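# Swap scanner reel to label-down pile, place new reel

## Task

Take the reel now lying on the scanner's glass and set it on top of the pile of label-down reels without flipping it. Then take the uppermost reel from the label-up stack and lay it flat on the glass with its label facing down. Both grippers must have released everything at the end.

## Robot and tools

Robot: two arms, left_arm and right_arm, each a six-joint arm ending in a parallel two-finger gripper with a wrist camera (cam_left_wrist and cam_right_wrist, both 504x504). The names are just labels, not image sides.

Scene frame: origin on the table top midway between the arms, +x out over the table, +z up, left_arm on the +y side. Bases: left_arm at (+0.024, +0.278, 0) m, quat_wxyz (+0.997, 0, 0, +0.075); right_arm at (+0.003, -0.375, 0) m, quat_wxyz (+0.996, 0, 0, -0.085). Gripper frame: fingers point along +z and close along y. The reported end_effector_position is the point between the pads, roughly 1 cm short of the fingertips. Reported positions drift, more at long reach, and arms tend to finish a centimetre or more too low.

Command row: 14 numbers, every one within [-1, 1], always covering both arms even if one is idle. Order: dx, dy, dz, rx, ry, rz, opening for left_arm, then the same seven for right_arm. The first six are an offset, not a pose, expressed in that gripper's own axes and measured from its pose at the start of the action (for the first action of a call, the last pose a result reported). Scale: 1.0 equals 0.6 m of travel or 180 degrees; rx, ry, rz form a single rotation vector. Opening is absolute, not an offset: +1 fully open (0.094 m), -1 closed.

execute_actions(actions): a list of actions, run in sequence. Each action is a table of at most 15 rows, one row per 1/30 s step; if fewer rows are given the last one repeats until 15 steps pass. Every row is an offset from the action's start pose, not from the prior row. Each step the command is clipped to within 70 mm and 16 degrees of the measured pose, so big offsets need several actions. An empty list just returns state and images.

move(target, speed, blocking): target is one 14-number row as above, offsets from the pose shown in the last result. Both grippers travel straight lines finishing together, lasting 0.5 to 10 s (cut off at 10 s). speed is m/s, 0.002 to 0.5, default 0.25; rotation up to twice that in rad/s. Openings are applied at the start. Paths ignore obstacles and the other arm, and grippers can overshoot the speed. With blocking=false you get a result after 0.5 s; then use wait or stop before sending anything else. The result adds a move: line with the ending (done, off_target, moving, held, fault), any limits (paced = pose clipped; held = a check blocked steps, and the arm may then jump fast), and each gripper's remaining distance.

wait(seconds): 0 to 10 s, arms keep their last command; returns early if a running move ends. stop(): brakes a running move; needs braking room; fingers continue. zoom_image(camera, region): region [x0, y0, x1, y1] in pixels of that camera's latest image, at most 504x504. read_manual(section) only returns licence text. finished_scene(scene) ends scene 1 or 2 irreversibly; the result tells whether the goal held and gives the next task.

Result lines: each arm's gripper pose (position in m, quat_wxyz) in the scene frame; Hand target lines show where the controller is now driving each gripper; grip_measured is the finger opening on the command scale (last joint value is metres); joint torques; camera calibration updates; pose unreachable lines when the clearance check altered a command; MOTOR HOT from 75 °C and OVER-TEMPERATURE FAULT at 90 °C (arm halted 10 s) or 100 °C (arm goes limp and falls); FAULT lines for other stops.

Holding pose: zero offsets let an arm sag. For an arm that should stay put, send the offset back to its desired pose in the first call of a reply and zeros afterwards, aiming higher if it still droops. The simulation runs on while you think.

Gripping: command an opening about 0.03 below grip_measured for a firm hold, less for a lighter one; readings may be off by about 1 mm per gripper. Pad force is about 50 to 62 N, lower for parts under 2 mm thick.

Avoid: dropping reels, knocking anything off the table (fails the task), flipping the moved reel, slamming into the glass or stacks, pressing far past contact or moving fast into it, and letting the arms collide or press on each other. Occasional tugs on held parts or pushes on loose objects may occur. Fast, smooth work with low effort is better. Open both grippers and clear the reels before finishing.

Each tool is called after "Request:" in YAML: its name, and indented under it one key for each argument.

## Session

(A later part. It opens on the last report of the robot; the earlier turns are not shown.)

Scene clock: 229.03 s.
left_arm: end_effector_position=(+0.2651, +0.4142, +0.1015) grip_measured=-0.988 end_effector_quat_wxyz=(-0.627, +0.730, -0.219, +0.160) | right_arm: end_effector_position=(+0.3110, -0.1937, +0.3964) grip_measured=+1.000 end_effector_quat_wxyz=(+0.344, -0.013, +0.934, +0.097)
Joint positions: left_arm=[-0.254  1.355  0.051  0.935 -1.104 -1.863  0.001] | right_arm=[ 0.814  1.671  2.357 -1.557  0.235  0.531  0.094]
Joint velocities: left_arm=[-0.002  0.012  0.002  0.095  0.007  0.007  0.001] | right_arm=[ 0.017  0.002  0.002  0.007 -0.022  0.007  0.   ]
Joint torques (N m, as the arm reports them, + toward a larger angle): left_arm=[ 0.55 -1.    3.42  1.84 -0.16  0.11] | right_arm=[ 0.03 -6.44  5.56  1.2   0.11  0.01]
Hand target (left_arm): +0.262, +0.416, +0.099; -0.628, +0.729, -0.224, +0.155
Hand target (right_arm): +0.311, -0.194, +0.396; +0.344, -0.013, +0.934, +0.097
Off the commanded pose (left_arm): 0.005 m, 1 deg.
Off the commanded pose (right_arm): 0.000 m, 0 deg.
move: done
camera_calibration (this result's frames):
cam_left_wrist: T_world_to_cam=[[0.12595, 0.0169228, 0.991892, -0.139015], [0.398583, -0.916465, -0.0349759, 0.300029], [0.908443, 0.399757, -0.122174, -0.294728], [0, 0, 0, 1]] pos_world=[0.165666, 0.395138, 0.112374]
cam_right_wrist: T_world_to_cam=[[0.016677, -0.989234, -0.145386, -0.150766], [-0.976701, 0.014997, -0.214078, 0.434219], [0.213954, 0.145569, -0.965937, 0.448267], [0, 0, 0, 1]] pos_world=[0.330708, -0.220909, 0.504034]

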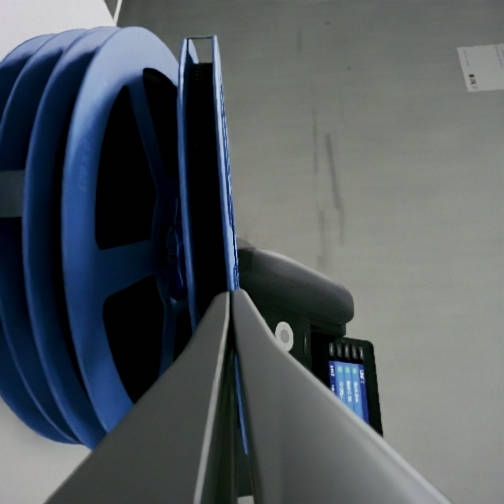

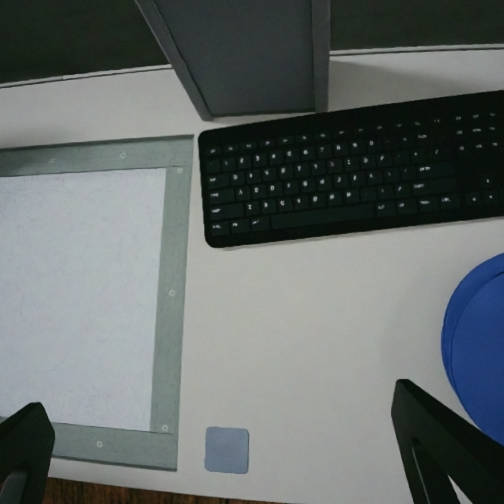

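Request:
move:
  target: [0,0.018,-0.003,0,0,0,-1,0,0,0,0,0,0,1]
  speed: 0.02

Scene clock: 234.77 s.
left_arm: end_effector_position=(+0.2675, +0.4127, +0.0939) grip_measured=-0.988 end_effector_quat_wxyz=(-0.625, +0.732, -0.219, +0.160) | right_arm: end_effector_position=(+0.3110, -0.1937, +0.3964) grip_measured=+1.000 end_effector_quat_wxyz=(+0.344, -0.013, +0.934, +0.097)
Joint positions: left_arm=[-0.261  1.445  0.05   1.011 -1.111 -1.878  0.001] | right_arm=[ 0.814  1.671  2.357 -1.557  0.235  0.531  0.094]
Joint velocities: left_arm=[-0.012  0.027 -0.012  0.081  0.081 -0.051  0.   ] | right_arm=[ 0.007 -0.007  0.002  0.037 -0.081 -0.037  0.   ]
Joint torques (N m, as the arm reports them, + toward a larger angle): left_arm=[-0.75 -1.44  2.43  1.78 -0.32 -0.07] | right_arm=[ 0.04 -6.44  5.6   1.2   0.1   0.01]
Hand target (left_arm): +0.263, +0.412, +0.091; -0.626, +0.731, -0.219, +0.160
Hand target (right_arm): +0.311, -0.194, +0.396; +0.344, -0.013, +0.934, +0.097
Off the commanded pose (left_arm): 0.006 m, 0 deg.
Off the commanded pose (right_arm): 0.000 m, 0 deg.
move: done
camera_calibration (this result's frames):
cam_left_wrist: T_world_to_cam=[[0.126399, 0.0208643, 0.99176, -0.133502], [0.399019, -0.916399, -0.0315757, 0.296952], [0.908189, 0.399722, -0.124157, -0.296981], [0, 0, 0, 1]] pos_world=[0.1681, 0.393621, 0.104906]
cam_right_wrist: T_world_to_cam=[[0.016677, -0.989234, -0.145386, -0.150766], [-0.976701, 0.014997, -0.214078, 0.434219], [0.213954, 0.145569, -0.965937, 0.448267], [0, 0, 0, 1]] pos_world=[0.330708, -0.220909, 0.504034]

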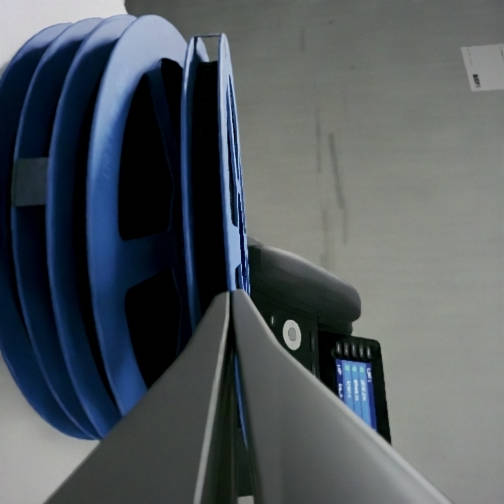

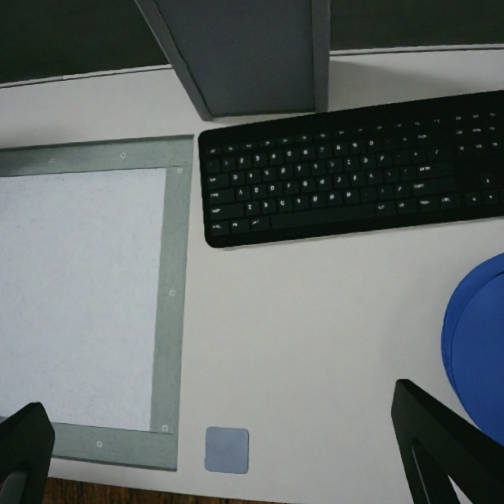

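Request:
move:
  target: [-0.022,0.016,-0.012,0,0,0,-1,0,0,0,0,0,0,1]
  speed: 0.02

Scene clock: 240.40 s.
left_arm: end_effector_position=(+0.2607, +0.4120, +0.0879) grip_measured=-0.988 end_effector_quat_wxyz=(-0.621, +0.736, -0.215, +0.163) | right_arm: end_effector_position=(+0.3110, -0.1937, +0.3964) grip_measured=+1.000 end_effector_quat_wxyz=(+0.344, -0.013, +0.934, +0.097)
Joint positions: left_arm=[-0.269  1.446  0.025  1.01  -1.115 -1.917  0.001] | right_arm=[ 0.814  1.671  2.357 -1.557  0.235  0.531  0.094]
Joint velocities: left_arm=[-0.017 -0.002 -0.022 -0.037  0.022  0.007 -0.   ] | right_arm=[-0.017 -0.002  0.002  0.051 -0.007 -0.007  0.   ]
Joint torques (N m, as the arm reports them, + toward a larger angle): left_arm=[-0.71 -4.07  2.35  1.34 -0.44 -0.09] | right_arm=[ 0.06 -6.46  5.59  1.22  0.09  0.01]
Hand target (left_arm): +0.253, +0.413, +0.086; -0.623, +0.736, -0.215, +0.154
Hand target (right_arm): +0.311, -0.194, +0.396; +0.344, -0.013, +0.934, +0.097
Off the commanded pose (left_arm): 0.009 m, 1 deg.
Off the commanded pose (right_arm): 0.000 m, 0 deg.
joint sent to its limit (left arm) — the command would take joint 3 (elbow) past its lower limit, so that joint was sent only as far as its limit.
move: done
camera_calibration (this result's frames):
cam_left_wrist: T_world_to_cam=[[0.1203, 0.0362596, 0.992075, -0.131414], [0.401523, -0.915722, -0.0152202, 0.296457], [0.907914, 0.400172, -0.124721, -0.29138], [0, 0, 0, 1]] pos_world=[0.161323, 0.392839, 0.0985436]
cam_right_wrist: T_world_to_cam=[[0.016677, -0.989234, -0.145386, -0.150766], [-0.976701, 0.014997, -0.214078, 0.434219], [0.213954, 0.145569, -0.965937, 0.448267], [0, 0, 0, 1]] pos_world=[0.330708, -0.220909, 0.504034]

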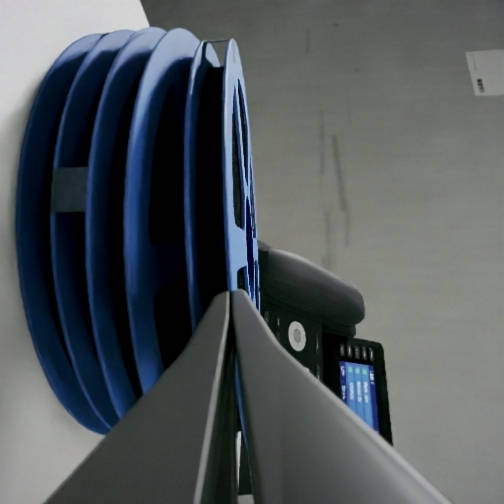

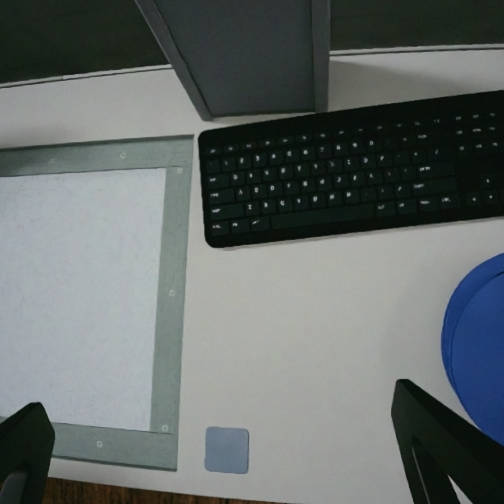

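Request:
move:
  target: [0,0.004,0,0,0,0,-0.7,0,0,0,0,0,0,1]
  speed: 0.02

Request:
move:
  target: [0.02,-0.012,-0.06,0,0,0,-0.7,0,0,0,0,0,0,1]
  speed: 0.03

Scene clock: 246.27 s.
left_arm: end_effector_position=(+0.2609, +0.4118, +0.0859) grip_measured=-0.702 end_effector_quat_wxyz=(-0.620, +0.737, -0.216, +0.162) | right_arm: end_effector_position=(+0.3110, -0.1937, +0.3964) grip_measured=+1.000 end_effector_quat_wxyz=(+0.344, -0.013, +0.934, +0.097)
Joint positions: left_arm=[-0.27   1.46   0.025  1.017 -1.114 -1.92   0.014] | right_arm=[ 0.814  1.671  2.357 -1.557  0.235  0.531  0.094]
Joint velocities: left_arm=[-0.002  0.002  0.002 -0.022  0.022 -0.007 -0.   ] | right_arm=[ 0.012 -0.002  0.002 -0.037  0.037  0.007  0.   ]
Joint torques (N m, as the arm reports them, + toward a larger angle): left_arm=[-0.13 -1.26  3.81  1.77 -0.27 -0.03] | right_arm=[ 0.05 -6.41  5.57  1.19  0.09  0.02]
Hand target (left_arm): +0.260, +0.412, +0.085; -0.620, +0.736, -0.215, +0.163
Hand target (right_arm): +0.311, -0.194, +0.396; +0.344, -0.013, +0.934, +0.097
Off the commanded pose (left_arm): 0.001 m, 0 deg.
Off the commanded pose (right_arm): 0.000 m, 0 deg.
move: done
camera_calibration (this result's frames):
cam_left_wrist: T_world_to_cam=[[0.124941, 0.0371784, 0.991467, -0.131044], [0.400957, -0.915954, -0.0161804, 0.29656], [0.907537, 0.399557, -0.129347, -0.290915], [0, 0, 0, 1]] pos_world=[0.161481, 0.392745, 0.0970953]
cam_right_wrist: T_world_to_cam=[[0.016677, -0.989234, -0.145386, -0.150766], [-0.976701, 0.014997, -0.214078, 0.434219], [0.213954, 0.145569, -0.965937, 0.448267], [0, 0, 0, 1]] pos_world=[0.330708, -0.220909, 0.504034]

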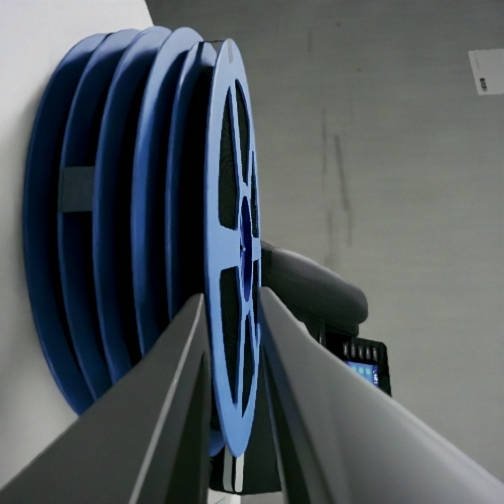

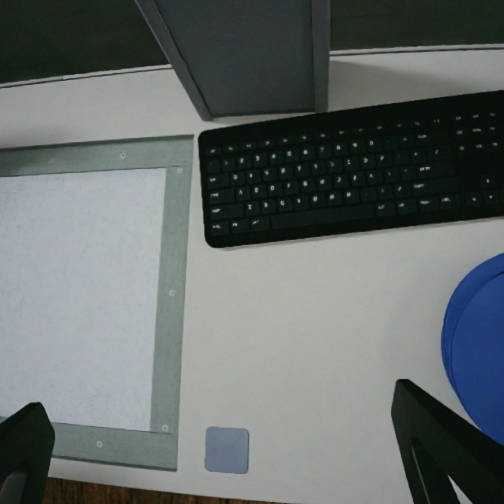

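Scene clock: 247.80 s.
left_arm: end_effector_position=(+0.2532, +0.3775, +0.0929) grip_measured=-0.702 end_effector_quat_wxyz=(-0.627, +0.722, -0.235, +0.174) | right_arm: end_effector_position=(+0.3110, -0.1937, +0.3964) grip_measured=+1.000 end_effector_quat_wxyz=(+0.344, -0.013, +0.934, +0.097)
Joint positions: left_arm=[-0.502  1.294  0.043  0.665 -1.292 -2.094  0.014] | right_arm=[ 0.814  1.671  2.357 -1.557  0.235  0.531  0.094]
Joint velocities: left_arm=[-0.007 -0.017 -0.022 -0.037 -0.095 -0.066 -0.001] | right_arm=[-0.022  0.007  0.007  0.022  0.007 -0.051  0.   ]
Joint torques (N m, as the arm reports them, + toward a larger angle): left_arm=[-0.66 -2.82  6.63  1.12 -0.52 -0.09] | right_arm=[ 0.11 -6.4   5.61  1.2   0.09  0.03]
Hand target (left_arm): +0.254, +0.376, +0.099; -0.633, +0.719, -0.228, +0.175
Hand target (right_arm): +0.311, -0.194, +0.396; +0.344, -0.013, +0.934, +0.097
Off the commanded pose (left_arm): 0.006 m, 3 deg.
Off the commanded pose (right_arm): 0.000 m, 0 deg.
joint sent to its limit (left arm) — the command would take joint 6 (wrist roll) past its lower limit, so that joint was sent only as far as its limit.
move: off_target (left_arm)
camera_calibration (this result's frames):
cam_left_wrist: T_world_to_cam=[[0.123724, 0.000570054, 0.992316, -0.121627], [0.357527, -0.932864, -0.0440413, 0.288248], [0.925671, 0.360229, -0.115622, -0.260335], [0, 0, 0, 1]] pos_world=[0.152976, 0.362745, 0.103287]
cam_right_wrist: T_world_to_cam=[[0.016677, -0.989234, -0.145386, -0.150766], [-0.976701, 0.014997, -0.214078, 0.434219], [0.213954, 0.145569, -0.965937, 0.448267], [0, 0, 0, 1]] pos_world=[0.330708, -0.220909, 0.504034]

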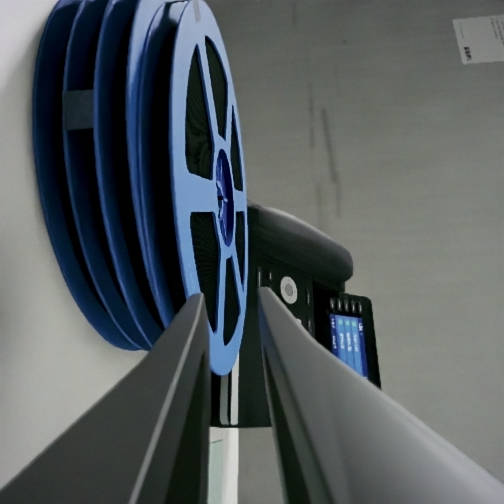

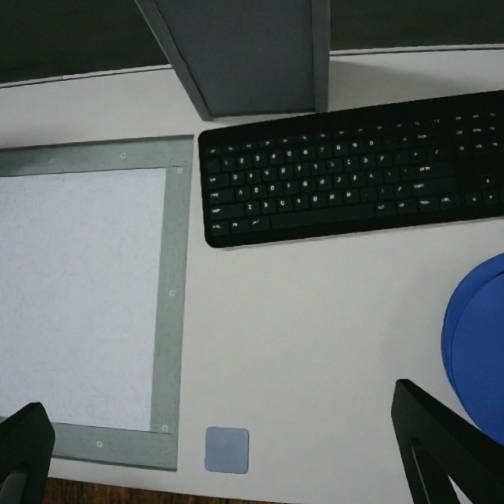

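Request:
move:
  target: [0.1,-0.3,0,0,0.15,0,-0.7,-0.014,-0.327,-0.063,0,0,0,1]
  speed: 0.2

Scene clock: 255.13 s.
left_arm: end_effector_position=(+0.3203, +0.3598, +0.2645) grip_measured=-0.702 end_effector_quat_wxyz=(-0.555, +0.661, -0.369, +0.344) | right_arm: end_effector_position=(+0.3178, -0.3940, +0.3962) grip_measured=+1.000 end_effector_quat_wxyz=(+0.355, -0.012, +0.931, +0.085)
Joint positions: left_arm=[-0.185  0.718  0.518  0.029 -0.534 -1.704  0.014] | right_arm=[-0.079  1.511  2.181 -1.556 -0.329 -0.155  0.094]
Joint velocities: left_arm=[-0.017 -0.007  0.002  0.022  0.007 -0.037  0.001] | right_arm=[ 0.022 -0.002 -0.002  0.022  0.007 -0.022  0.   ]
Joint torques (N m, as the arm reports them, + toward a larger angle): left_arm=[ 0.7   1.16 11.38  1.73  0.    0.11] | right_arm=[-0.39 -5.92  5.13  1.06 -0.27 -0.02]
Hand target (left_arm): +0.322, +0.361, +0.269; -0.556, +0.660, -0.376, +0.338
Hand target (right_arm): +0.312, -0.392, +0.398; +0.355, -0.014, +0.930, +0.089
Off the commanded pose (left_arm): 0.006 m, 1 deg.
Off the commanded pose (right_arm): 0.007 m, 2 deg.
joint sent to its limit (right arm) — the command would take joint 4 (wrist pitch) past its lower limit, so that joint was sent only as far as its limit.
move: done
camera_calibration (this result's frames):
cam_left_wrist: T_world_to_cam=[[0.0616671, 0.0197429, 0.997901, -0.288786], [-0.0982331, -0.99483, 0.0257527, 0.405133], [0.993251, -0.099615, -0.0594089, -0.167304], [0, 0, 0, 1]] pos_world=[0.223781, 0.392074, 0.267808]
cam_right_wrist: T_world_to_cam=[[0.006256, -0.992161, -0.124812, -0.355088], [-0.971258, 0.0236712, -0.23685, 0.454551], [0.237948, 0.122706, -0.963496, 0.458261], [0, 0, 0, 1]] pos_world=[0.334665, -0.419296, 0.504874]

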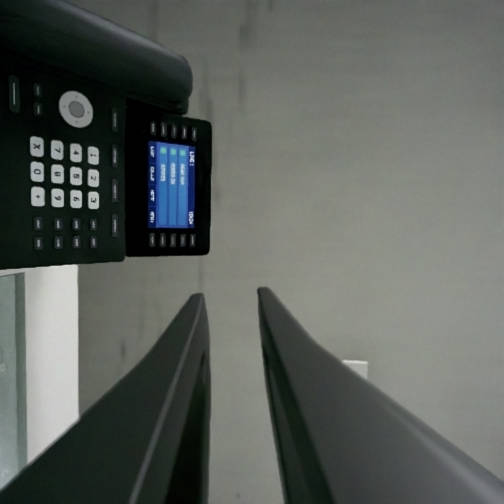

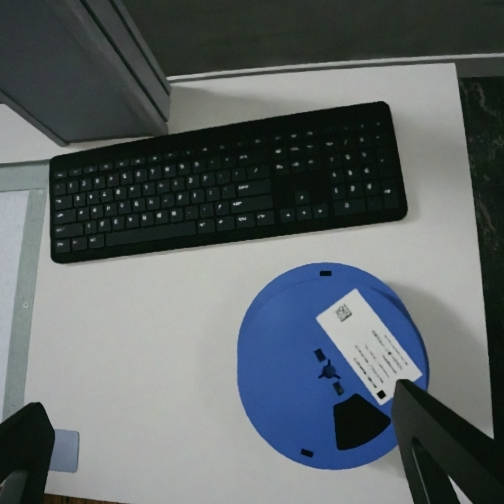

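Request:
move:
  target: [0,0,0,0,0,0,-0.7,0.345,0.027,0.228,0.342,0.1,-0.299,-0.68]
  speed: 0.15

Scene clock: 293.70 s.
left_arm: end_effector_position=(+0.3204, +0.3594, +0.2642) grip_measured=-0.702 end_effector_quat_wxyz=(-0.555, +0.661, -0.370, +0.344) | right_arm: end_effector_position=(+0.2509, -0.3464, +0.1601) grip_measured=-0.679 end_effector_quat_wxyz=(+0.176, -0.239, +0.795, -0.529)
Joint positions: left_arm=[-0.185  0.718  0.518  0.027 -0.532 -1.704  0.014] | right_arm=[ 0.983  1.57   0.956 -1.411  1.137  0.523  0.015]
Joint velocities: left_arm=[-0.007 -0.007 -0.017  0.022 -0.051  0.022 -0.001] | right_arm=[ 0.022  0.012 -0.002  0.007  0.007  0.066 -0.001]
Joint torques (N m, as the arm reports them, + toward a larger angle): left_arm=[ 0.03  0.2   8.47  1.99 -0.1  -0.03] | right_arm=[ 0.54 -4.29  5.1  -0.5   0.58  0.12]
Hand target (left_arm): +0.320, +0.360, +0.265; -0.555, +0.661, -0.369, +0.344
Hand target (right_arm): +0.251, -0.346, +0.160; +0.177, -0.246, +0.784, -0.541
Off the commanded pose (left_arm): 0.001 m, 0 deg.
Off the commanded pose (right_arm): 0.002 m, 3 deg.
move: off_target (right_arm)
camera_calibration (this result's frames):
cam_left_wrist: T_world_to_cam=[[0.0634298, 0.019606, 0.997794, -0.288903], [-0.100488, -0.9946, 0.0259313, 0.405394], [0.992914, -0.101911, -0.0611172, -0.16611], [0, 0, 0, 1]] pos_world=[0.223995, 0.391941, 0.267601]
cam_right_wrist: T_world_to_cam=[[0.123238, -0.295003, 0.947515, -0.296427], [-0.987842, -0.127643, 0.0887427, 0.232115], [0.0947639, -0.946932, -0.307147, -0.198847], [0, 0, 0, 1]] pos_world=[0.284668, -0.246114, 0.199196]

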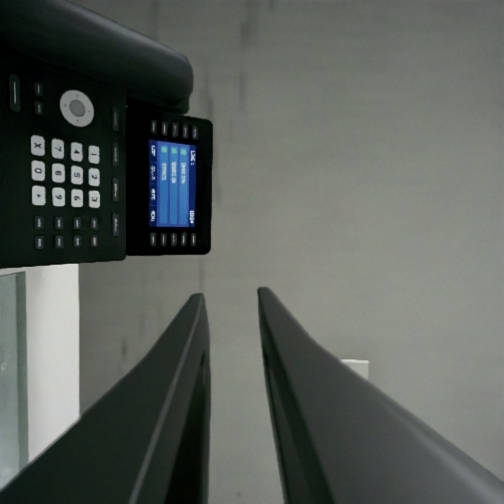

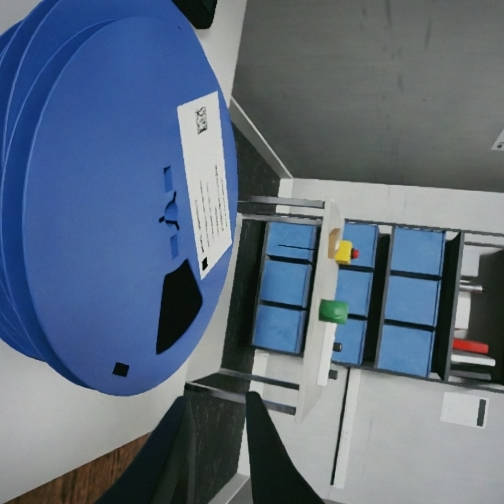

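Request:
move:
  target: [0,0,0,0,0,0,-0.7,0,0.047,0.03,0,0,0,-0.68]
  speed: 0.06

Scene clock: 313.53 s.
left_arm: end_effector_position=(+0.3204, +0.3594, +0.2642) grip_measured=-0.702 end_effector_quat_wxyz=(-0.555, +0.661, -0.370, +0.344) | right_arm: end_effector_position=(+0.2536, -0.3482, +0.1309) grip_measured=-0.679 end_effector_quat_wxyz=(+0.177, -0.239, +0.799, -0.523)
Joint positions: left_arm=[-0.185  0.718  0.518  0.027 -0.532 -1.704  0.014] | right_arm=[ 0.965  1.598  0.874 -1.242  1.134  0.468  0.015]
Joint velocities: left_arm=[ 0.007  0.002 -0.037  0.022  0.037 -0.066  0.   ] | right_arm=[-0.002 -0.007 -0.022  0.066 -0.022 -0.022 -0.001]
Joint torques (N m, as the arm reports them, + toward a larger angle): left_arm=[ 0.03  0.2   8.46  1.97 -0.08 -0.02] | right_arm=[-0.55 -4.58  4.49 -0.25  0.53  0.03]
Hand target (left_arm): +0.320, +0.359, +0.264; -0.555, +0.661, -0.370, +0.344
Hand target (right_arm): +0.255, -0.351, +0.127; +0.176, -0.239, +0.795, -0.529
Off the commanded pose (left_arm): 0.000 m, 0 deg.
Off the commanded pose (right_arm): 0.005 m, 1 deg.
move: done
camera_calibration (this result's frames):
cam_left_wrist: T_world_to_cam=[[0.0634298, 0.019606, 0.997794, -0.288903], [-0.100488, -0.9946, 0.0259313, 0.405394], [0.992914, -0.101911, -0.0611172, -0.16611], [0, 0, 0, 1]] pos_world=[0.223995, 0.391941, 0.267601]
cam_right_wrist: T_world_to_cam=[[0.126412, -0.308175, 0.942894, -0.274367], [-0.987263, -0.131649, 0.0893327, 0.235559], [0.0966004, -0.942177, -0.320892, -0.206791], [0, 0, 0, 1]] pos_world=[0.287218, -0.248376, 0.171298]

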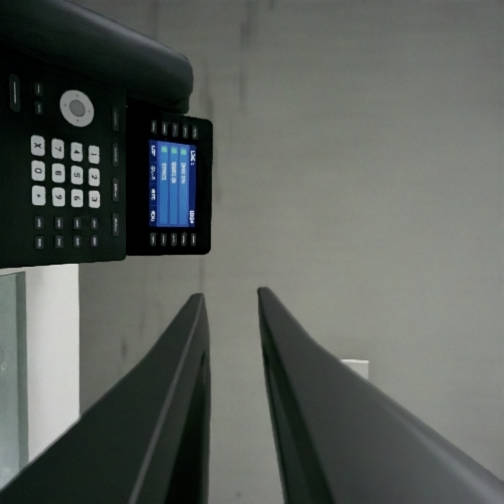

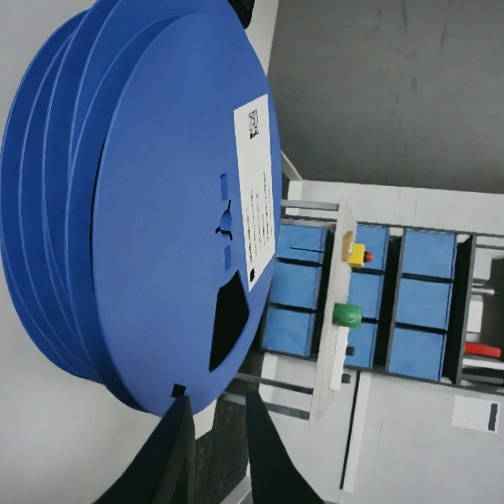

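Request:
move:
  target: [0,0,0,0,0,0,-0.7,0,0.026,0.004,0,0,0,-0.68]
  speed: 0.04

Request:
zoom_image:
  camera: "cam_right_wrist"
  region: [80,280,304,504]

Scene clock: 323.97 s.
left_arm: end_effector_position=(+0.3204, +0.3594, +0.2642) grip_measured=-0.702 end_effector_quat_wxyz=(-0.555, +0.661, -0.370, +0.344) | right_arm: end_effector_position=(+0.2519, -0.3460, +0.1202) grip_measured=-0.679 end_effector_quat_wxyz=(+0.174, -0.238, +0.802, -0.520)
Joint positions: left_arm=[-0.185  0.718  0.518  0.027 -0.532 -1.704  0.014] | right_arm=[ 0.974  1.628  0.861 -1.22   1.12   0.491  0.015]
Joint velocities: left_arm=[-0.007  0.002 -0.017  0.095 -0.037 -0.007  0.001] | right_arm=[-0.007 -0.017 -0.007 -0.022  0.037 -0.066  0.001]
Joint torques (N m, as the arm reports them, + toward a larger angle): left_arm=[ 0.03  0.21  8.47  1.97 -0.08 -0.02] | right_arm=[ 0.57 -4.58  4.55 -0.26  0.47  0.11]
Hand target (left_arm): +0.320, +0.359, +0.264; -0.555, +0.661, -0.370, +0.344
Hand target (right_arm): +0.252, -0.345, +0.116; +0.177, -0.239, +0.799, -0.523
Off the commanded pose (left_arm): 0.000 m, 0 deg.
Off the commanded pose (right_arm): 0.005 m, 1 deg.
move: done
camera_calibration (this result's frames):
cam_left_wrist: T_world_to_cam=[[0.0634298, 0.019606, 0.997794, -0.288903], [-0.100488, -0.9946, 0.0259313, 0.405394], [0.992914, -0.101911, -0.0611172, -0.16611], [0, 0, 0, 1]] pos_world=[0.223995, 0.391941, 0.267601]
cam_right_wrist: T_world_to_cam=[[0.130196, -0.315699, 0.939885, -0.266638], [-0.987533, -0.125877, 0.0945153, 0.236556], [0.0884719, -0.940473, -0.328152, -0.204487], [0, 0, 0, 1]] pos_world=[0.286414, -0.246715, 0.161148]

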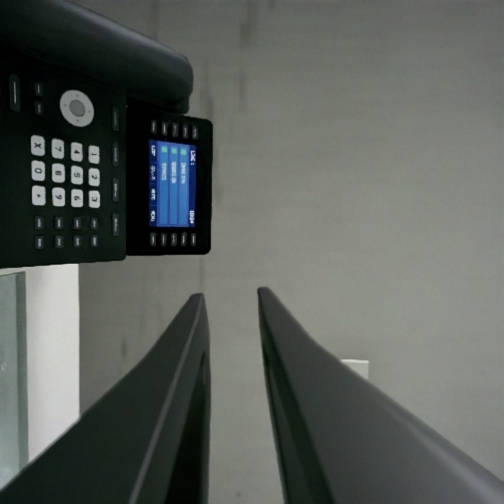

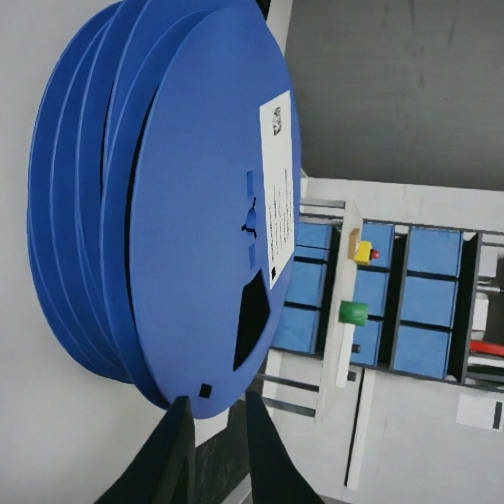

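Region (80, 280, 304, 504) of cam_right_wrist's 504x504 image, scaled by 2.250, with more detail than that image has.

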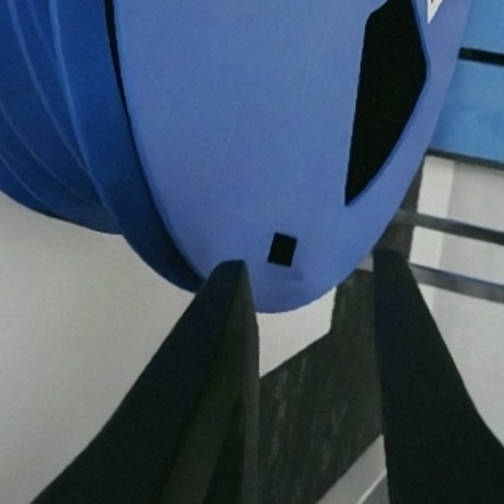

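Request:
move:
  target: [0,0,0,0,0,0,-0.7,-0.01,0.012,0.016,0,0,0,-0.68]
  speed: 0.03

Scene clock: 340.07 s.
left_arm: end_effector_position=(+0.3204, +0.3594, +0.2642) grip_measured=-0.702 end_effector_quat_wxyz=(-0.555, +0.661, -0.370, +0.344) | right_arm: end_effector_position=(+0.2598, -0.3439, +0.1156) grip_measured=-0.679 end_effector_quat_wxyz=(+0.180, -0.235, +0.807, -0.511)
Joint positions: left_arm=[-0.185  0.718  0.518  0.027 -0.532 -1.704  0.014] | right_arm=[ 0.952  1.628  0.861 -1.142  1.117  0.429  0.015]
Joint velocities: left_arm=[ 0.002 -0.002 -0.022  0.051 -0.037  0.037  0.001] | right_arm=[ 0.002  0.007  0.012  0.022 -0.081  0.022 -0.   ]
Joint torques (N m, as the arm reports them, + toward a larger angle): left_arm=[ 0.02  0.2   8.46  1.97 -0.08 -0.02] | right_arm=[-0.53 -4.12  4.36 -0.15  0.54  0.05]
Hand target (left_arm): +0.320, +0.359, +0.264; -0.555, +0.661, -0.370, +0.344
Hand target (right_arm): +0.260, -0.347, +0.110; +0.174, -0.238, +0.802, -0.520
Off the commanded pose (left_arm): 0.000 m, 0 deg.
Off the commanded pose (right_arm): 0.007 m, 1 deg.
move: done
camera_calibration (this result's frames):
cam_left_wrist: T_world_to_cam=[[0.0634298, 0.019606, 0.997794, -0.288903], [-0.100488, -0.9946, 0.0259313, 0.405394], [0.992914, -0.101911, -0.0611172, -0.16611], [0, 0, 0, 1]] pos_world=[0.223995, 0.391941, 0.267601]
cam_right_wrist: T_world_to_cam=[[0.125043, -0.337674, 0.93292, -0.268102], [-0.987768, -0.130662, 0.0851007, 0.24457], [0.093161, -0.93215, -0.349882, -0.200522], [0, 0, 0, 1]] pos_world=[0.293784, -0.245491, 0.159146]

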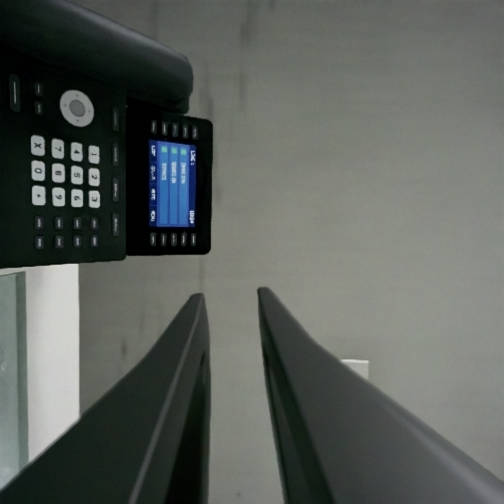

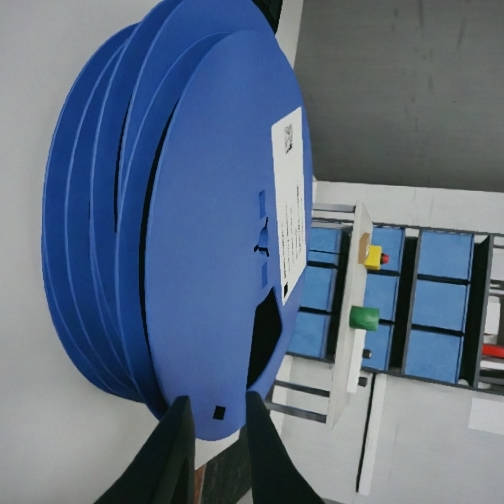

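Request:
move:
  target: [0,0,0,0,0,0,-0.7,0,0.019,0.0,0,0,0,-0.68]
  speed: 0.02

Scene clock: 345.40 s.
left_arm: end_effector_position=(+0.3204, +0.3594, +0.2642) grip_measured=-0.702 end_effector_quat_wxyz=(-0.555, +0.661, -0.370, +0.344) | right_arm: end_effector_position=(+0.2583, -0.3405, +0.1092) grip_measured=-0.679 end_effector_quat_wxyz=(+0.179, -0.233, +0.811, -0.507)
Joint positions: left_arm=[-0.185  0.718  0.518  0.027 -0.532 -1.704  0.014] | right_arm=[ 0.964  1.651  0.861 -1.139  1.103  0.457  0.015]
Joint velocities: left_arm=[-0.012 -0.002 -0.007 -0.007  0.007  0.081 -0.002] | right_arm=[ 0.007 -0.012 -0.017 -0.022 -0.022 -0.051 -0.001]
Joint torques (N m, as the arm reports them, + toward a larger angle): left_arm=[ 0.02  0.21  8.47  1.97 -0.08 -0.02] | right_arm=[ 0.57 -4.84  4.68 -0.25  0.47  0.09]
Hand target (left_arm): +0.320, +0.359, +0.264; -0.555, +0.661, -0.370, +0.344
Hand target (right_arm): +0.257, -0.340, +0.105; +0.180, -0.235, +0.807, -0.511
Off the commanded pose (left_arm): 0.000 m, 0 deg.
Off the commanded pose (right_arm): 0.004 m, 1 deg.
move: done
camera_calibration (this result's frames):
cam_left_wrist: T_world_to_cam=[[0.0634298, 0.019606, 0.997794, -0.288903], [-0.100488, -0.9946, 0.0259313, 0.405394], [0.992914, -0.101911, -0.0611172, -0.16611], [0, 0, 0, 1]] pos_world=[0.223995, 0.391941, 0.267601]
cam_right_wrist: T_world_to_cam=[[0.125384, -0.348075, 0.929044, -0.264004], [-0.988237, -0.126463, 0.0859927, 0.245523], [0.0875575, -0.928898, -0.359837, -0.195834], [0, 0, 0, 1]] pos_world=[0.292884, -0.242754, 0.15369]

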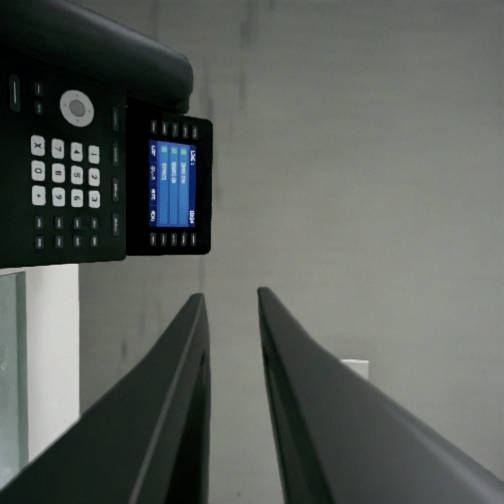

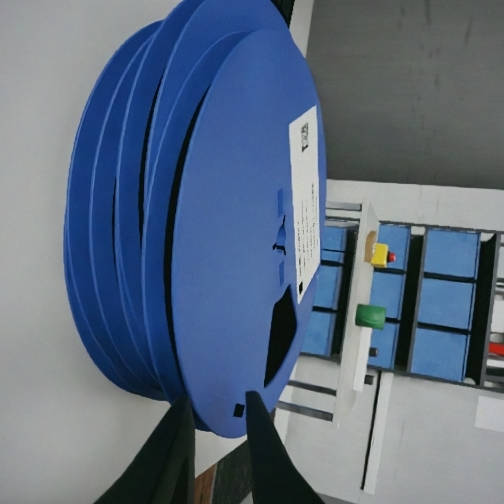

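Request:
move:
  target: [0,0,0,0,0,0,-0.7,0,-0.008,0.018,0,0,0,-0.68]
  speed: 0.02

Request:
zoom_image:
  camera: "cam_right_wrist"
  region: [120,300,320,500]

Scene clock: 357.20 s.
left_arm: end_effector_position=(+0.3204, +0.3594, +0.2642) grip_measured=-0.702 end_effector_quat_wxyz=(-0.555, +0.661, -0.370, +0.344) | right_arm: end_effector_position=(+0.2635, -0.3472, +0.1033) grip_measured=-0.679 end_effector_quat_wxyz=(+0.163, -0.243, +0.811, -0.507)
Joint positions: left_arm=[-0.185  0.718  0.518  0.027 -0.532 -1.704  0.014] | right_arm=[ 0.922  1.651  0.848 -1.072  1.101  0.358  0.015]
Joint velocities: left_arm=[-0.012  0.012  0.002 -0.081  0.022  0.022 -0.001] | right_arm=[ 0.007  0.012  0.002 -0.007 -0.066 -0.022 -0.001]
Joint torques (N m, as the arm reports them, + toward a larger angle): left_arm=[ 0.03  0.2   8.47  1.97 -0.08 -0.02] | right_arm=[-0.46 -9.11  4.35 -0.12  0.58  0.04]
Hand target (left_arm): +0.320, +0.359, +0.264; -0.555, +0.661, -0.370, +0.344
Hand target (right_arm): +0.265, -0.350, +0.109; +0.179, -0.232, +0.810, -0.508
Off the commanded pose (left_arm): 0.000 m, 0 deg.
Off the commanded pose (right_arm): 0.007 m, 2 deg.
move: done
camera_calibration (this result's frames):
cam_left_wrist: T_world_to_cam=[[0.0634298, 0.019606, 0.997794, -0.288903], [-0.100488, -0.9946, 0.0259313, 0.405394], [0.992914, -0.101911, -0.0611172, -0.16611], [0, 0, 0, 1]] pos_world=[0.223995, 0.391941, 0.267601]
cam_right_wrist: T_world_to_cam=[[0.159618, -0.33673, 0.927974, -0.266417], [-0.984404, -0.124728, 0.124065, 0.245977], [0.0739674, -0.933304, -0.351387, -0.203499], [0, 0, 0, 1]] pos_world=[0.299718, -0.248957, 0.145204]

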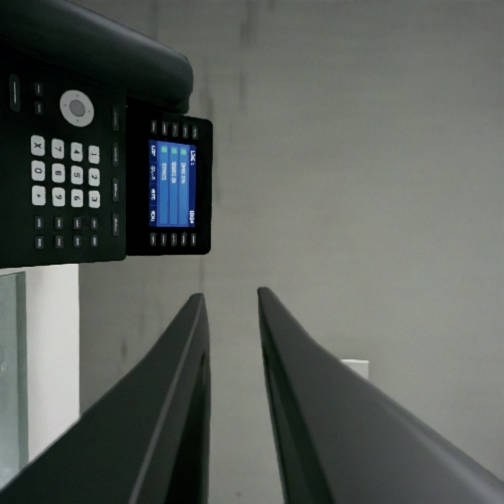

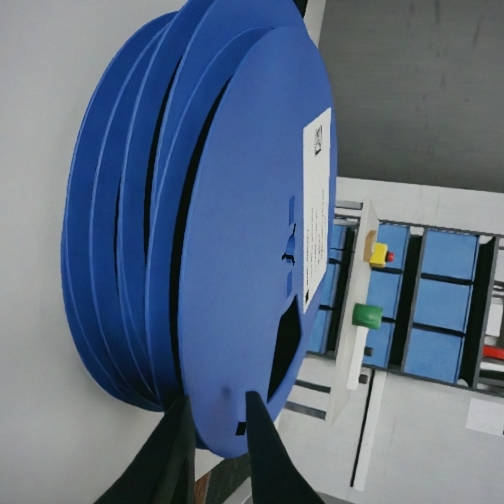

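Region (120, 300, 320, 500) of cam_right_wrist's 504x504 image, scaled by 2.520, with more detail than that image has.

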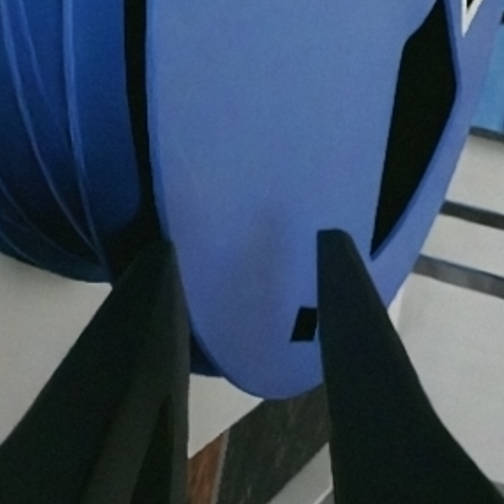

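Request:
move:
  target: [0,0,0,0,0,0,-0.7,0,-0.012,0.024,0,0,0,-0.68]
  speed: 0.02

Request:
zoom_image:
  camera: "cam_right_wrist"
  region: [120,300,320,500]

Scene clock: 361.87 s.
left_arm: end_effector_position=(+0.3204, +0.3594, +0.2642) grip_measured=-0.702 end_effector_quat_wxyz=(-0.555, +0.661, -0.370, +0.344) | right_arm: end_effector_position=(+0.2717, -0.3574, +0.0989) grip_measured=-0.679 end_effector_quat_wxyz=(+0.148, -0.253, +0.810, -0.509)
Joint positions: left_arm=[-0.185  0.718  0.518  0.027 -0.532 -1.704  0.014] | right_arm=[ 0.862  1.638  0.826 -0.973  1.105  0.219  0.015]
Joint velocities: left_arm=[ 0.012 -0.012 -0.012 -0.022 -0.066 -0.022  0.   ] | right_arm=[ 0.007 -0.007 -0.012 -0.007  0.022 -0.081 -0.   ]
Joint torques (N m, as the arm reports them, + toward a larger angle): left_arm=[ 0.03  0.21  8.47  1.97 -0.08 -0.03] | right_arm=[-0.53 -9.    4.5   0.03  0.54  0.05]
Hand target (left_arm): +0.320, +0.359, +0.264; -0.555, +0.661, -0.370, +0.344
Hand target (right_arm): +0.273, -0.361, +0.104; +0.163, -0.242, +0.811, -0.508
Off the commanded pose (left_arm): 0.000 m, 0 deg.
Off the commanded pose (right_arm): 0.006 m, 2 deg.
move: done
camera_calibration (this result's frames):
cam_left_wrist: T_world_to_cam=[[0.0634298, 0.019606, 0.997794, -0.288903], [-0.100488, -0.9946, 0.0259313, 0.405394], [0.992914, -0.101911, -0.0611172, -0.16611], [0, 0, 0, 1]] pos_world=[0.223995, 0.391941, 0.267601]
cam_right_wrist: T_world_to_cam=[[0.19079, -0.323848, 0.926672, -0.270868], [-0.979502, -0.124951, 0.158, 0.248528], [0.0646208, -0.937822, -0.34105, -0.215245], [0, 0, 0, 1]] pos_world=[0.309022, -0.258528, 0.138329]

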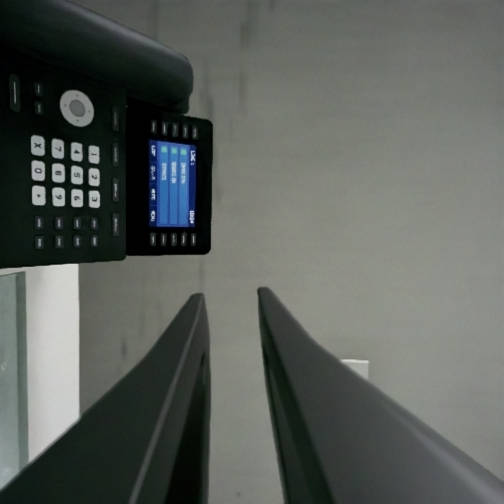

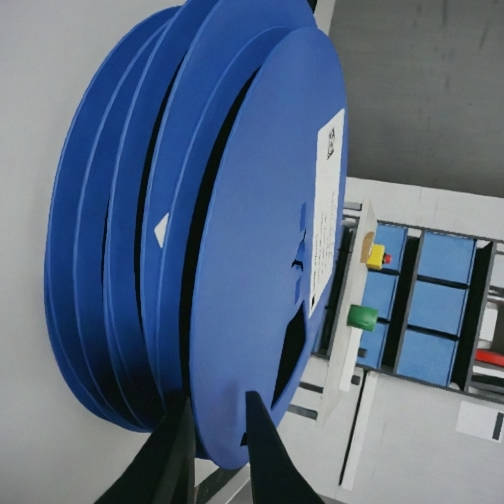

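Region (120, 300, 320, 500) of cam_right_wrist's 504x504 image, scaled by 2.520, with more detail than that image has.

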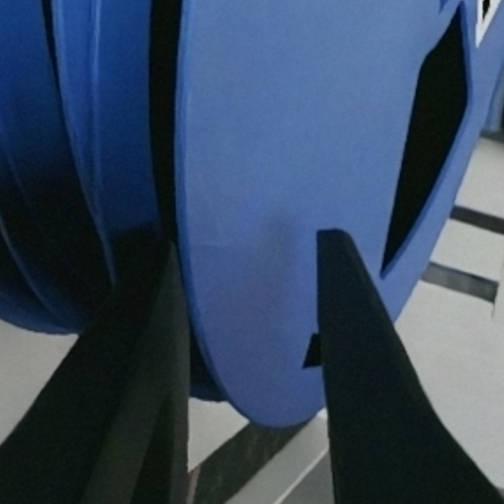

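Request:
move:
  target: [0,0,0,0,0,0,-0.7,0,-0.02,0.014,0,0,0,-0.68]
  speed: 0.02

Request:
move:
  target: [0,0,0,0,0,0,-0.7,0,0,0,0,0,0,-1]

Request:
move:
  target: [0,0,0,0,0,0,-0.7,0,-0.07,-0.025,0,0,0,-1]
  speed: 0.03

Scene clock: 369.60 s.
left_arm: end_effector_position=(+0.3204, +0.3594, +0.2642) grip_measured=-0.702 end_effector_quat_wxyz=(-0.555, +0.661, -0.370, +0.344) | right_arm: end_effector_position=(+0.2781, -0.3642, +0.0989) grip_measured=-0.679 end_effector_quat_wxyz=(+0.133, -0.264, +0.810, -0.506)
Joint positions: left_arm=[-0.185  0.718  0.518  0.027 -0.532 -1.704  0.014] | right_arm=[ 0.817  1.622  0.826 -0.919  1.095  0.105  0.015]
Joint velocities: left_arm=[ 0.012 -0.012 -0.002  0.007 -0.007  0.022  0.   ] | right_arm=[-0.012  0.002 -0.002 -0.007 -0.11   0.007 -0.001]
Joint torques (N m, as the arm reports them, + toward a larger angle): left_arm=[ 0.03  0.21  8.47  1.97 -0.08 -0.02] | right_arm=[-0.54 -9.07  4.85  0.09  0.61  0.03]
Hand target (left_arm): +0.320, +0.359, +0.264; -0.555, +0.661, -0.370, +0.344
Hand target (right_arm): +0.279, -0.368, +0.106; +0.148, -0.253, +0.809, -0.509
Off the commanded pose (left_arm): 0.000 m, 0 deg.
Off the commanded pose (right_arm): 0.008 m, 2 deg.
move: done
camera_calibration (this result's frames):
cam_left_wrist: T_world_to_cam=[[0.0634298, 0.019606, 0.997794, -0.288903], [-0.100488, -0.9946, 0.0259313, 0.405394], [0.992914, -0.101911, -0.0611172, -0.16611], [0, 0, 0, 1]] pos_world=[0.223995, 0.391941, 0.267601]
cam_right_wrist: T_world_to_cam=[[0.226481, -0.318077, 0.920616, -0.281486], [-0.972438, -0.127615, 0.195138, 0.247329], [0.0554159, -0.939437, -0.338213, -0.220312], [0, 0, 0, 1]] pos_world=[0.316472, -0.26494, 0.136365]

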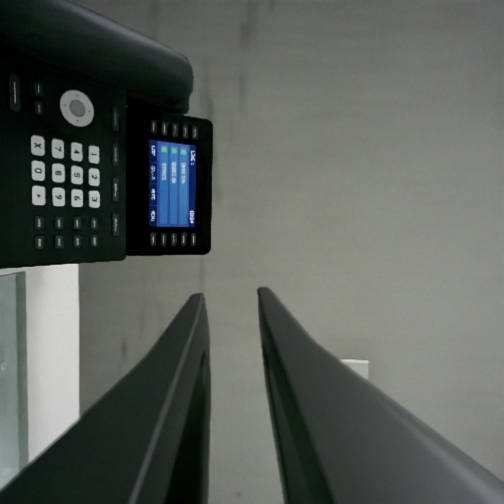

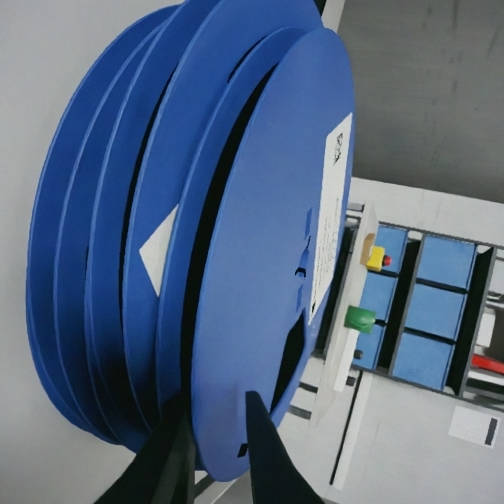

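Scene clock: 370.10 s.
left_arm: end_effector_position=(+0.3204, +0.3594, +0.2642) grip_measured=-0.702 end_effector_quat_wxyz=(-0.555, +0.661, -0.370, +0.344) | right_arm: end_effector_position=(+0.2779, -0.3640, +0.0984) grip_measured=-0.974 end_effector_quat_wxyz=(+0.133, -0.264, +0.811, -0.504)
Joint positions: left_arm=[-0.185  0.718  0.518  0.027 -0.532 -1.704  0.014] | right_arm=[ 0.817  1.622  0.826 -0.919  1.092  0.106  0.001]
Joint velocities: left_arm=[-0.007 -0.012  0.012  0.051 -0.051 -0.022 -0.001] | right_arm=[-0.002  0.002 -0.017 -0.051  0.066 -0.022 -0.001]
Joint torques (N m, as the arm reports them, + toward a larger angle): left_arm=[ 0.03  0.21  8.47  1.97 -0.08 -0.02] | right_arm=[ 0.05 -6.25  5.96 -0.03  0.48 -0.01]
Hand target (left_arm): +0.320, +0.359, +0.264; -0.555, +0.661, -0.370, +0.344
Hand target (right_arm): +0.278, -0.364, +0.099; +0.133, -0.264, +0.810, -0.506
Off the commanded pose (left_arm): 0.000 m, 0 deg.
Off the commanded pose (right_arm): 0.001 m, 0 deg.
move: done
camera_calibration (this result's frames):
cam_left_wrist: T_world_to_cam=[[0.0634298, 0.019606, 0.997794, -0.288903], [-0.100488, -0.9946, 0.0259313, 0.405394], [0.992914, -0.101911, -0.0611172, -0.16611], [0, 0, 0, 1]] pos_world=[0.223995, 0.391941, 0.267601]
cam_right_wrist: T_world_to_cam=[[0.226974, -0.321521, 0.919297, -0.282134], [-0.972394, -0.127311, 0.195556, 0.247339], [0.0541616, -0.938305, -0.341541, -0.2192], [0, 0, 0, 1]] pos_world=[0.31642, -0.264899, 0.136131]

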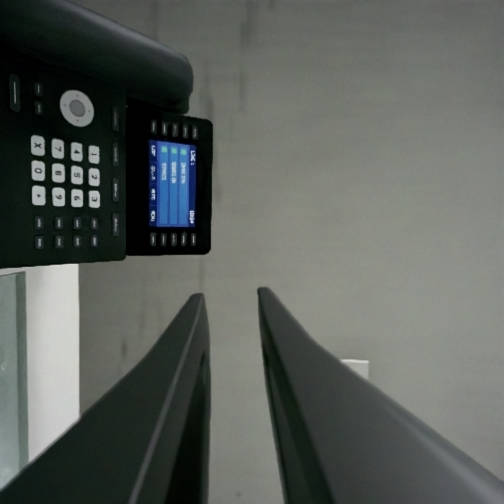

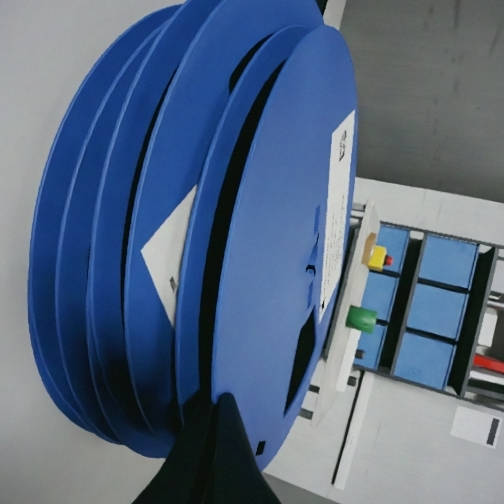

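Scene clock: 371.83 s.
left_arm: end_effector_position=(+0.3204, +0.3594, +0.2642) grip_measured=-0.702 end_effector_quat_wxyz=(-0.555, +0.661, -0.370, +0.344) | right_arm: end_effector_position=(+0.2809, -0.3678, +0.1304) grip_measured=-0.978 end_effector_quat_wxyz=(+0.121, -0.274, +0.806, -0.510)
Joint positions: left_arm=[-0.185  0.718  0.518  0.027 -0.532 -1.704  0.014] | right_arm=[ 0.798  1.565  0.907 -1.046  1.099  0.056  0.001]
Joint velocities: left_arm=[ 0.007 -0.007 -0.007 -0.051 -0.007  0.007  0.002] | right_arm=[ 0.012 -0.002 -0.017 -0.066  0.007 -0.037 -0.   ]
Joint torques (N m, as the arm reports them, + toward a larger angle): left_arm=[ 0.02  0.21  8.47  1.97 -0.08 -0.03] | right_arm=[-0.38 -8.7   8.87 -0.13  0.42 -0.01]
Hand target (left_arm): +0.320, +0.359, +0.264; -0.555, +0.661, -0.370, +0.344
Hand target (right_arm): +0.283, -0.368, +0.142; +0.133, -0.264, +0.811, -0.504
Off the commanded pose (left_arm): 0.000 m, 0 deg.
Off the commanded pose (right_arm): 0.012 m, 2 deg.
move: off_target (right_arm)
camera_calibration (this result's frames):
cam_left_wrist: T_world_to_cam=[[0.0634298, 0.019606, 0.997794, -0.288903], [-0.100488, -0.9946, 0.0259313, 0.405394], [0.992914, -0.101911, -0.0611172, -0.16611], [0, 0, 0, 1]] pos_world=[0.223995, 0.391941, 0.267601]
cam_right_wrist: T_world_to_cam=[[0.250894, -0.299173, 0.920623, -0.312237], [-0.966694, -0.127101, 0.222146, 0.238515], [0.0505522, -0.945696, -0.321098, -0.216428], [0, 0, 0, 1]] pos_world=[0.31985, -0.267773, 0.164973]

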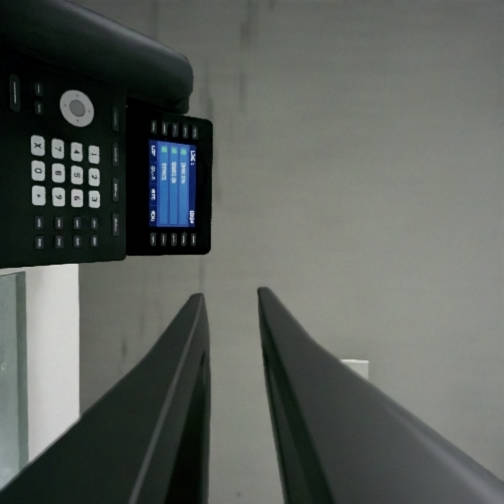

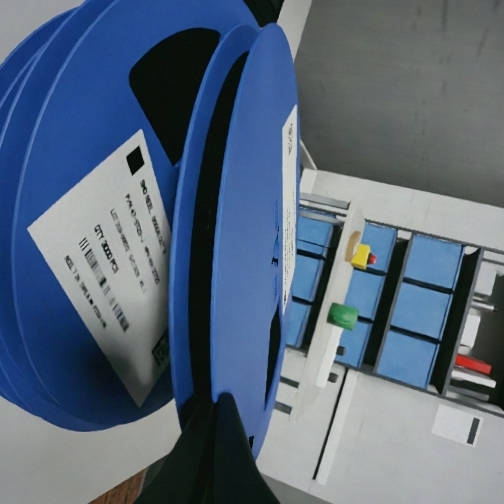

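Request:
move:
  target: [0,0,0,0,0,0,-0.7,-0.208,-0.29,-0.06,0.027,-0.281,-0.143,-1]
  speed: 0.06

Scene clock: 391.07 s.
left_arm: end_effector_position=(+0.3204, +0.3594, +0.2642) grip_measured=-0.702 end_effector_quat_wxyz=(-0.555, +0.661, -0.370, +0.344) | right_arm: end_effector_position=(+0.4134, -0.3265, +0.2719) grip_measured=-0.980 end_effector_quat_wxyz=(-0.328, +0.639, -0.583, +0.380)
Joint positions: left_arm=[-0.185  0.718  0.518  0.027 -0.532 -1.704  0.014] | right_arm=[ 0.368  1.299  1.15  -0.382  0.195 -1.575  0.001]
Joint velocities: left_arm=[ 0.007 -0.002  0.002 -0.066  0.007  0.022  0.001] | right_arm=[-0.017  0.002 -0.017  0.007 -0.037 -0.022 -0.   ]
Joint torques (N m, as the arm reports them, + toward a larger angle): left_arm=[ 0.02  0.21  8.47  1.97 -0.08 -0.02] | right_arm=[-0.53 -4.83 12.07  1.74 -0.01  0.03]
Hand target (left_arm): +0.320, +0.359, +0.264; -0.555, +0.661, -0.370, +0.344
Hand target (right_arm): +0.421, -0.327, +0.291; -0.348, +0.626, -0.578, +0.392
Off the commanded pose (left_arm): 0.000 m, 0 deg.
Off the commanded pose (right_arm): 0.021 m, 3 deg.
move: off_target (right_arm)
camera_calibration (this result's frames):
cam_left_wrist: T_world_to_cam=[[0.0634298, 0.019606, 0.997794, -0.288903], [-0.100488, -0.9946, 0.0259313, 0.405394], [0.992914, -0.101911, -0.0611172, -0.16611], [0, 0, 0, 1]] pos_world=[0.223995, 0.391941, 0.267601]
cam_right_wrist: T_world_to_cam=[[0.435511, 0.0655833, 0.897791, -0.414356], [-0.407714, -0.874809, 0.261683, -0.145505], [0.802558, -0.480008, -0.35425, -0.288395], [0, 0, 0, 1]] pos_world=[0.352586, -0.238546, 0.307918]

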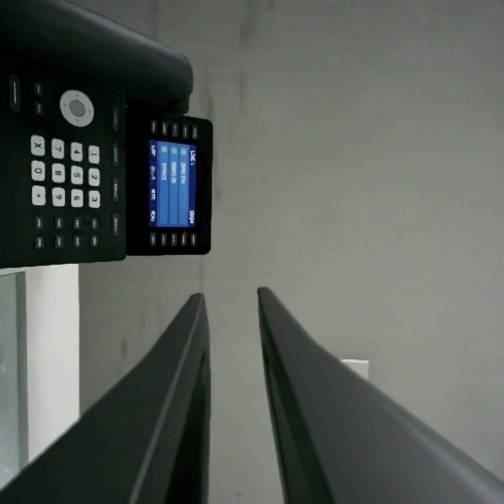

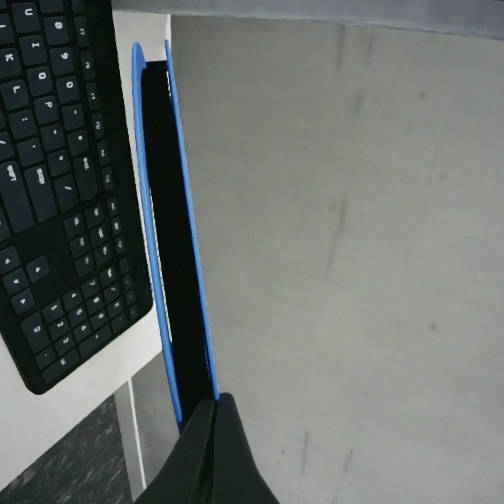

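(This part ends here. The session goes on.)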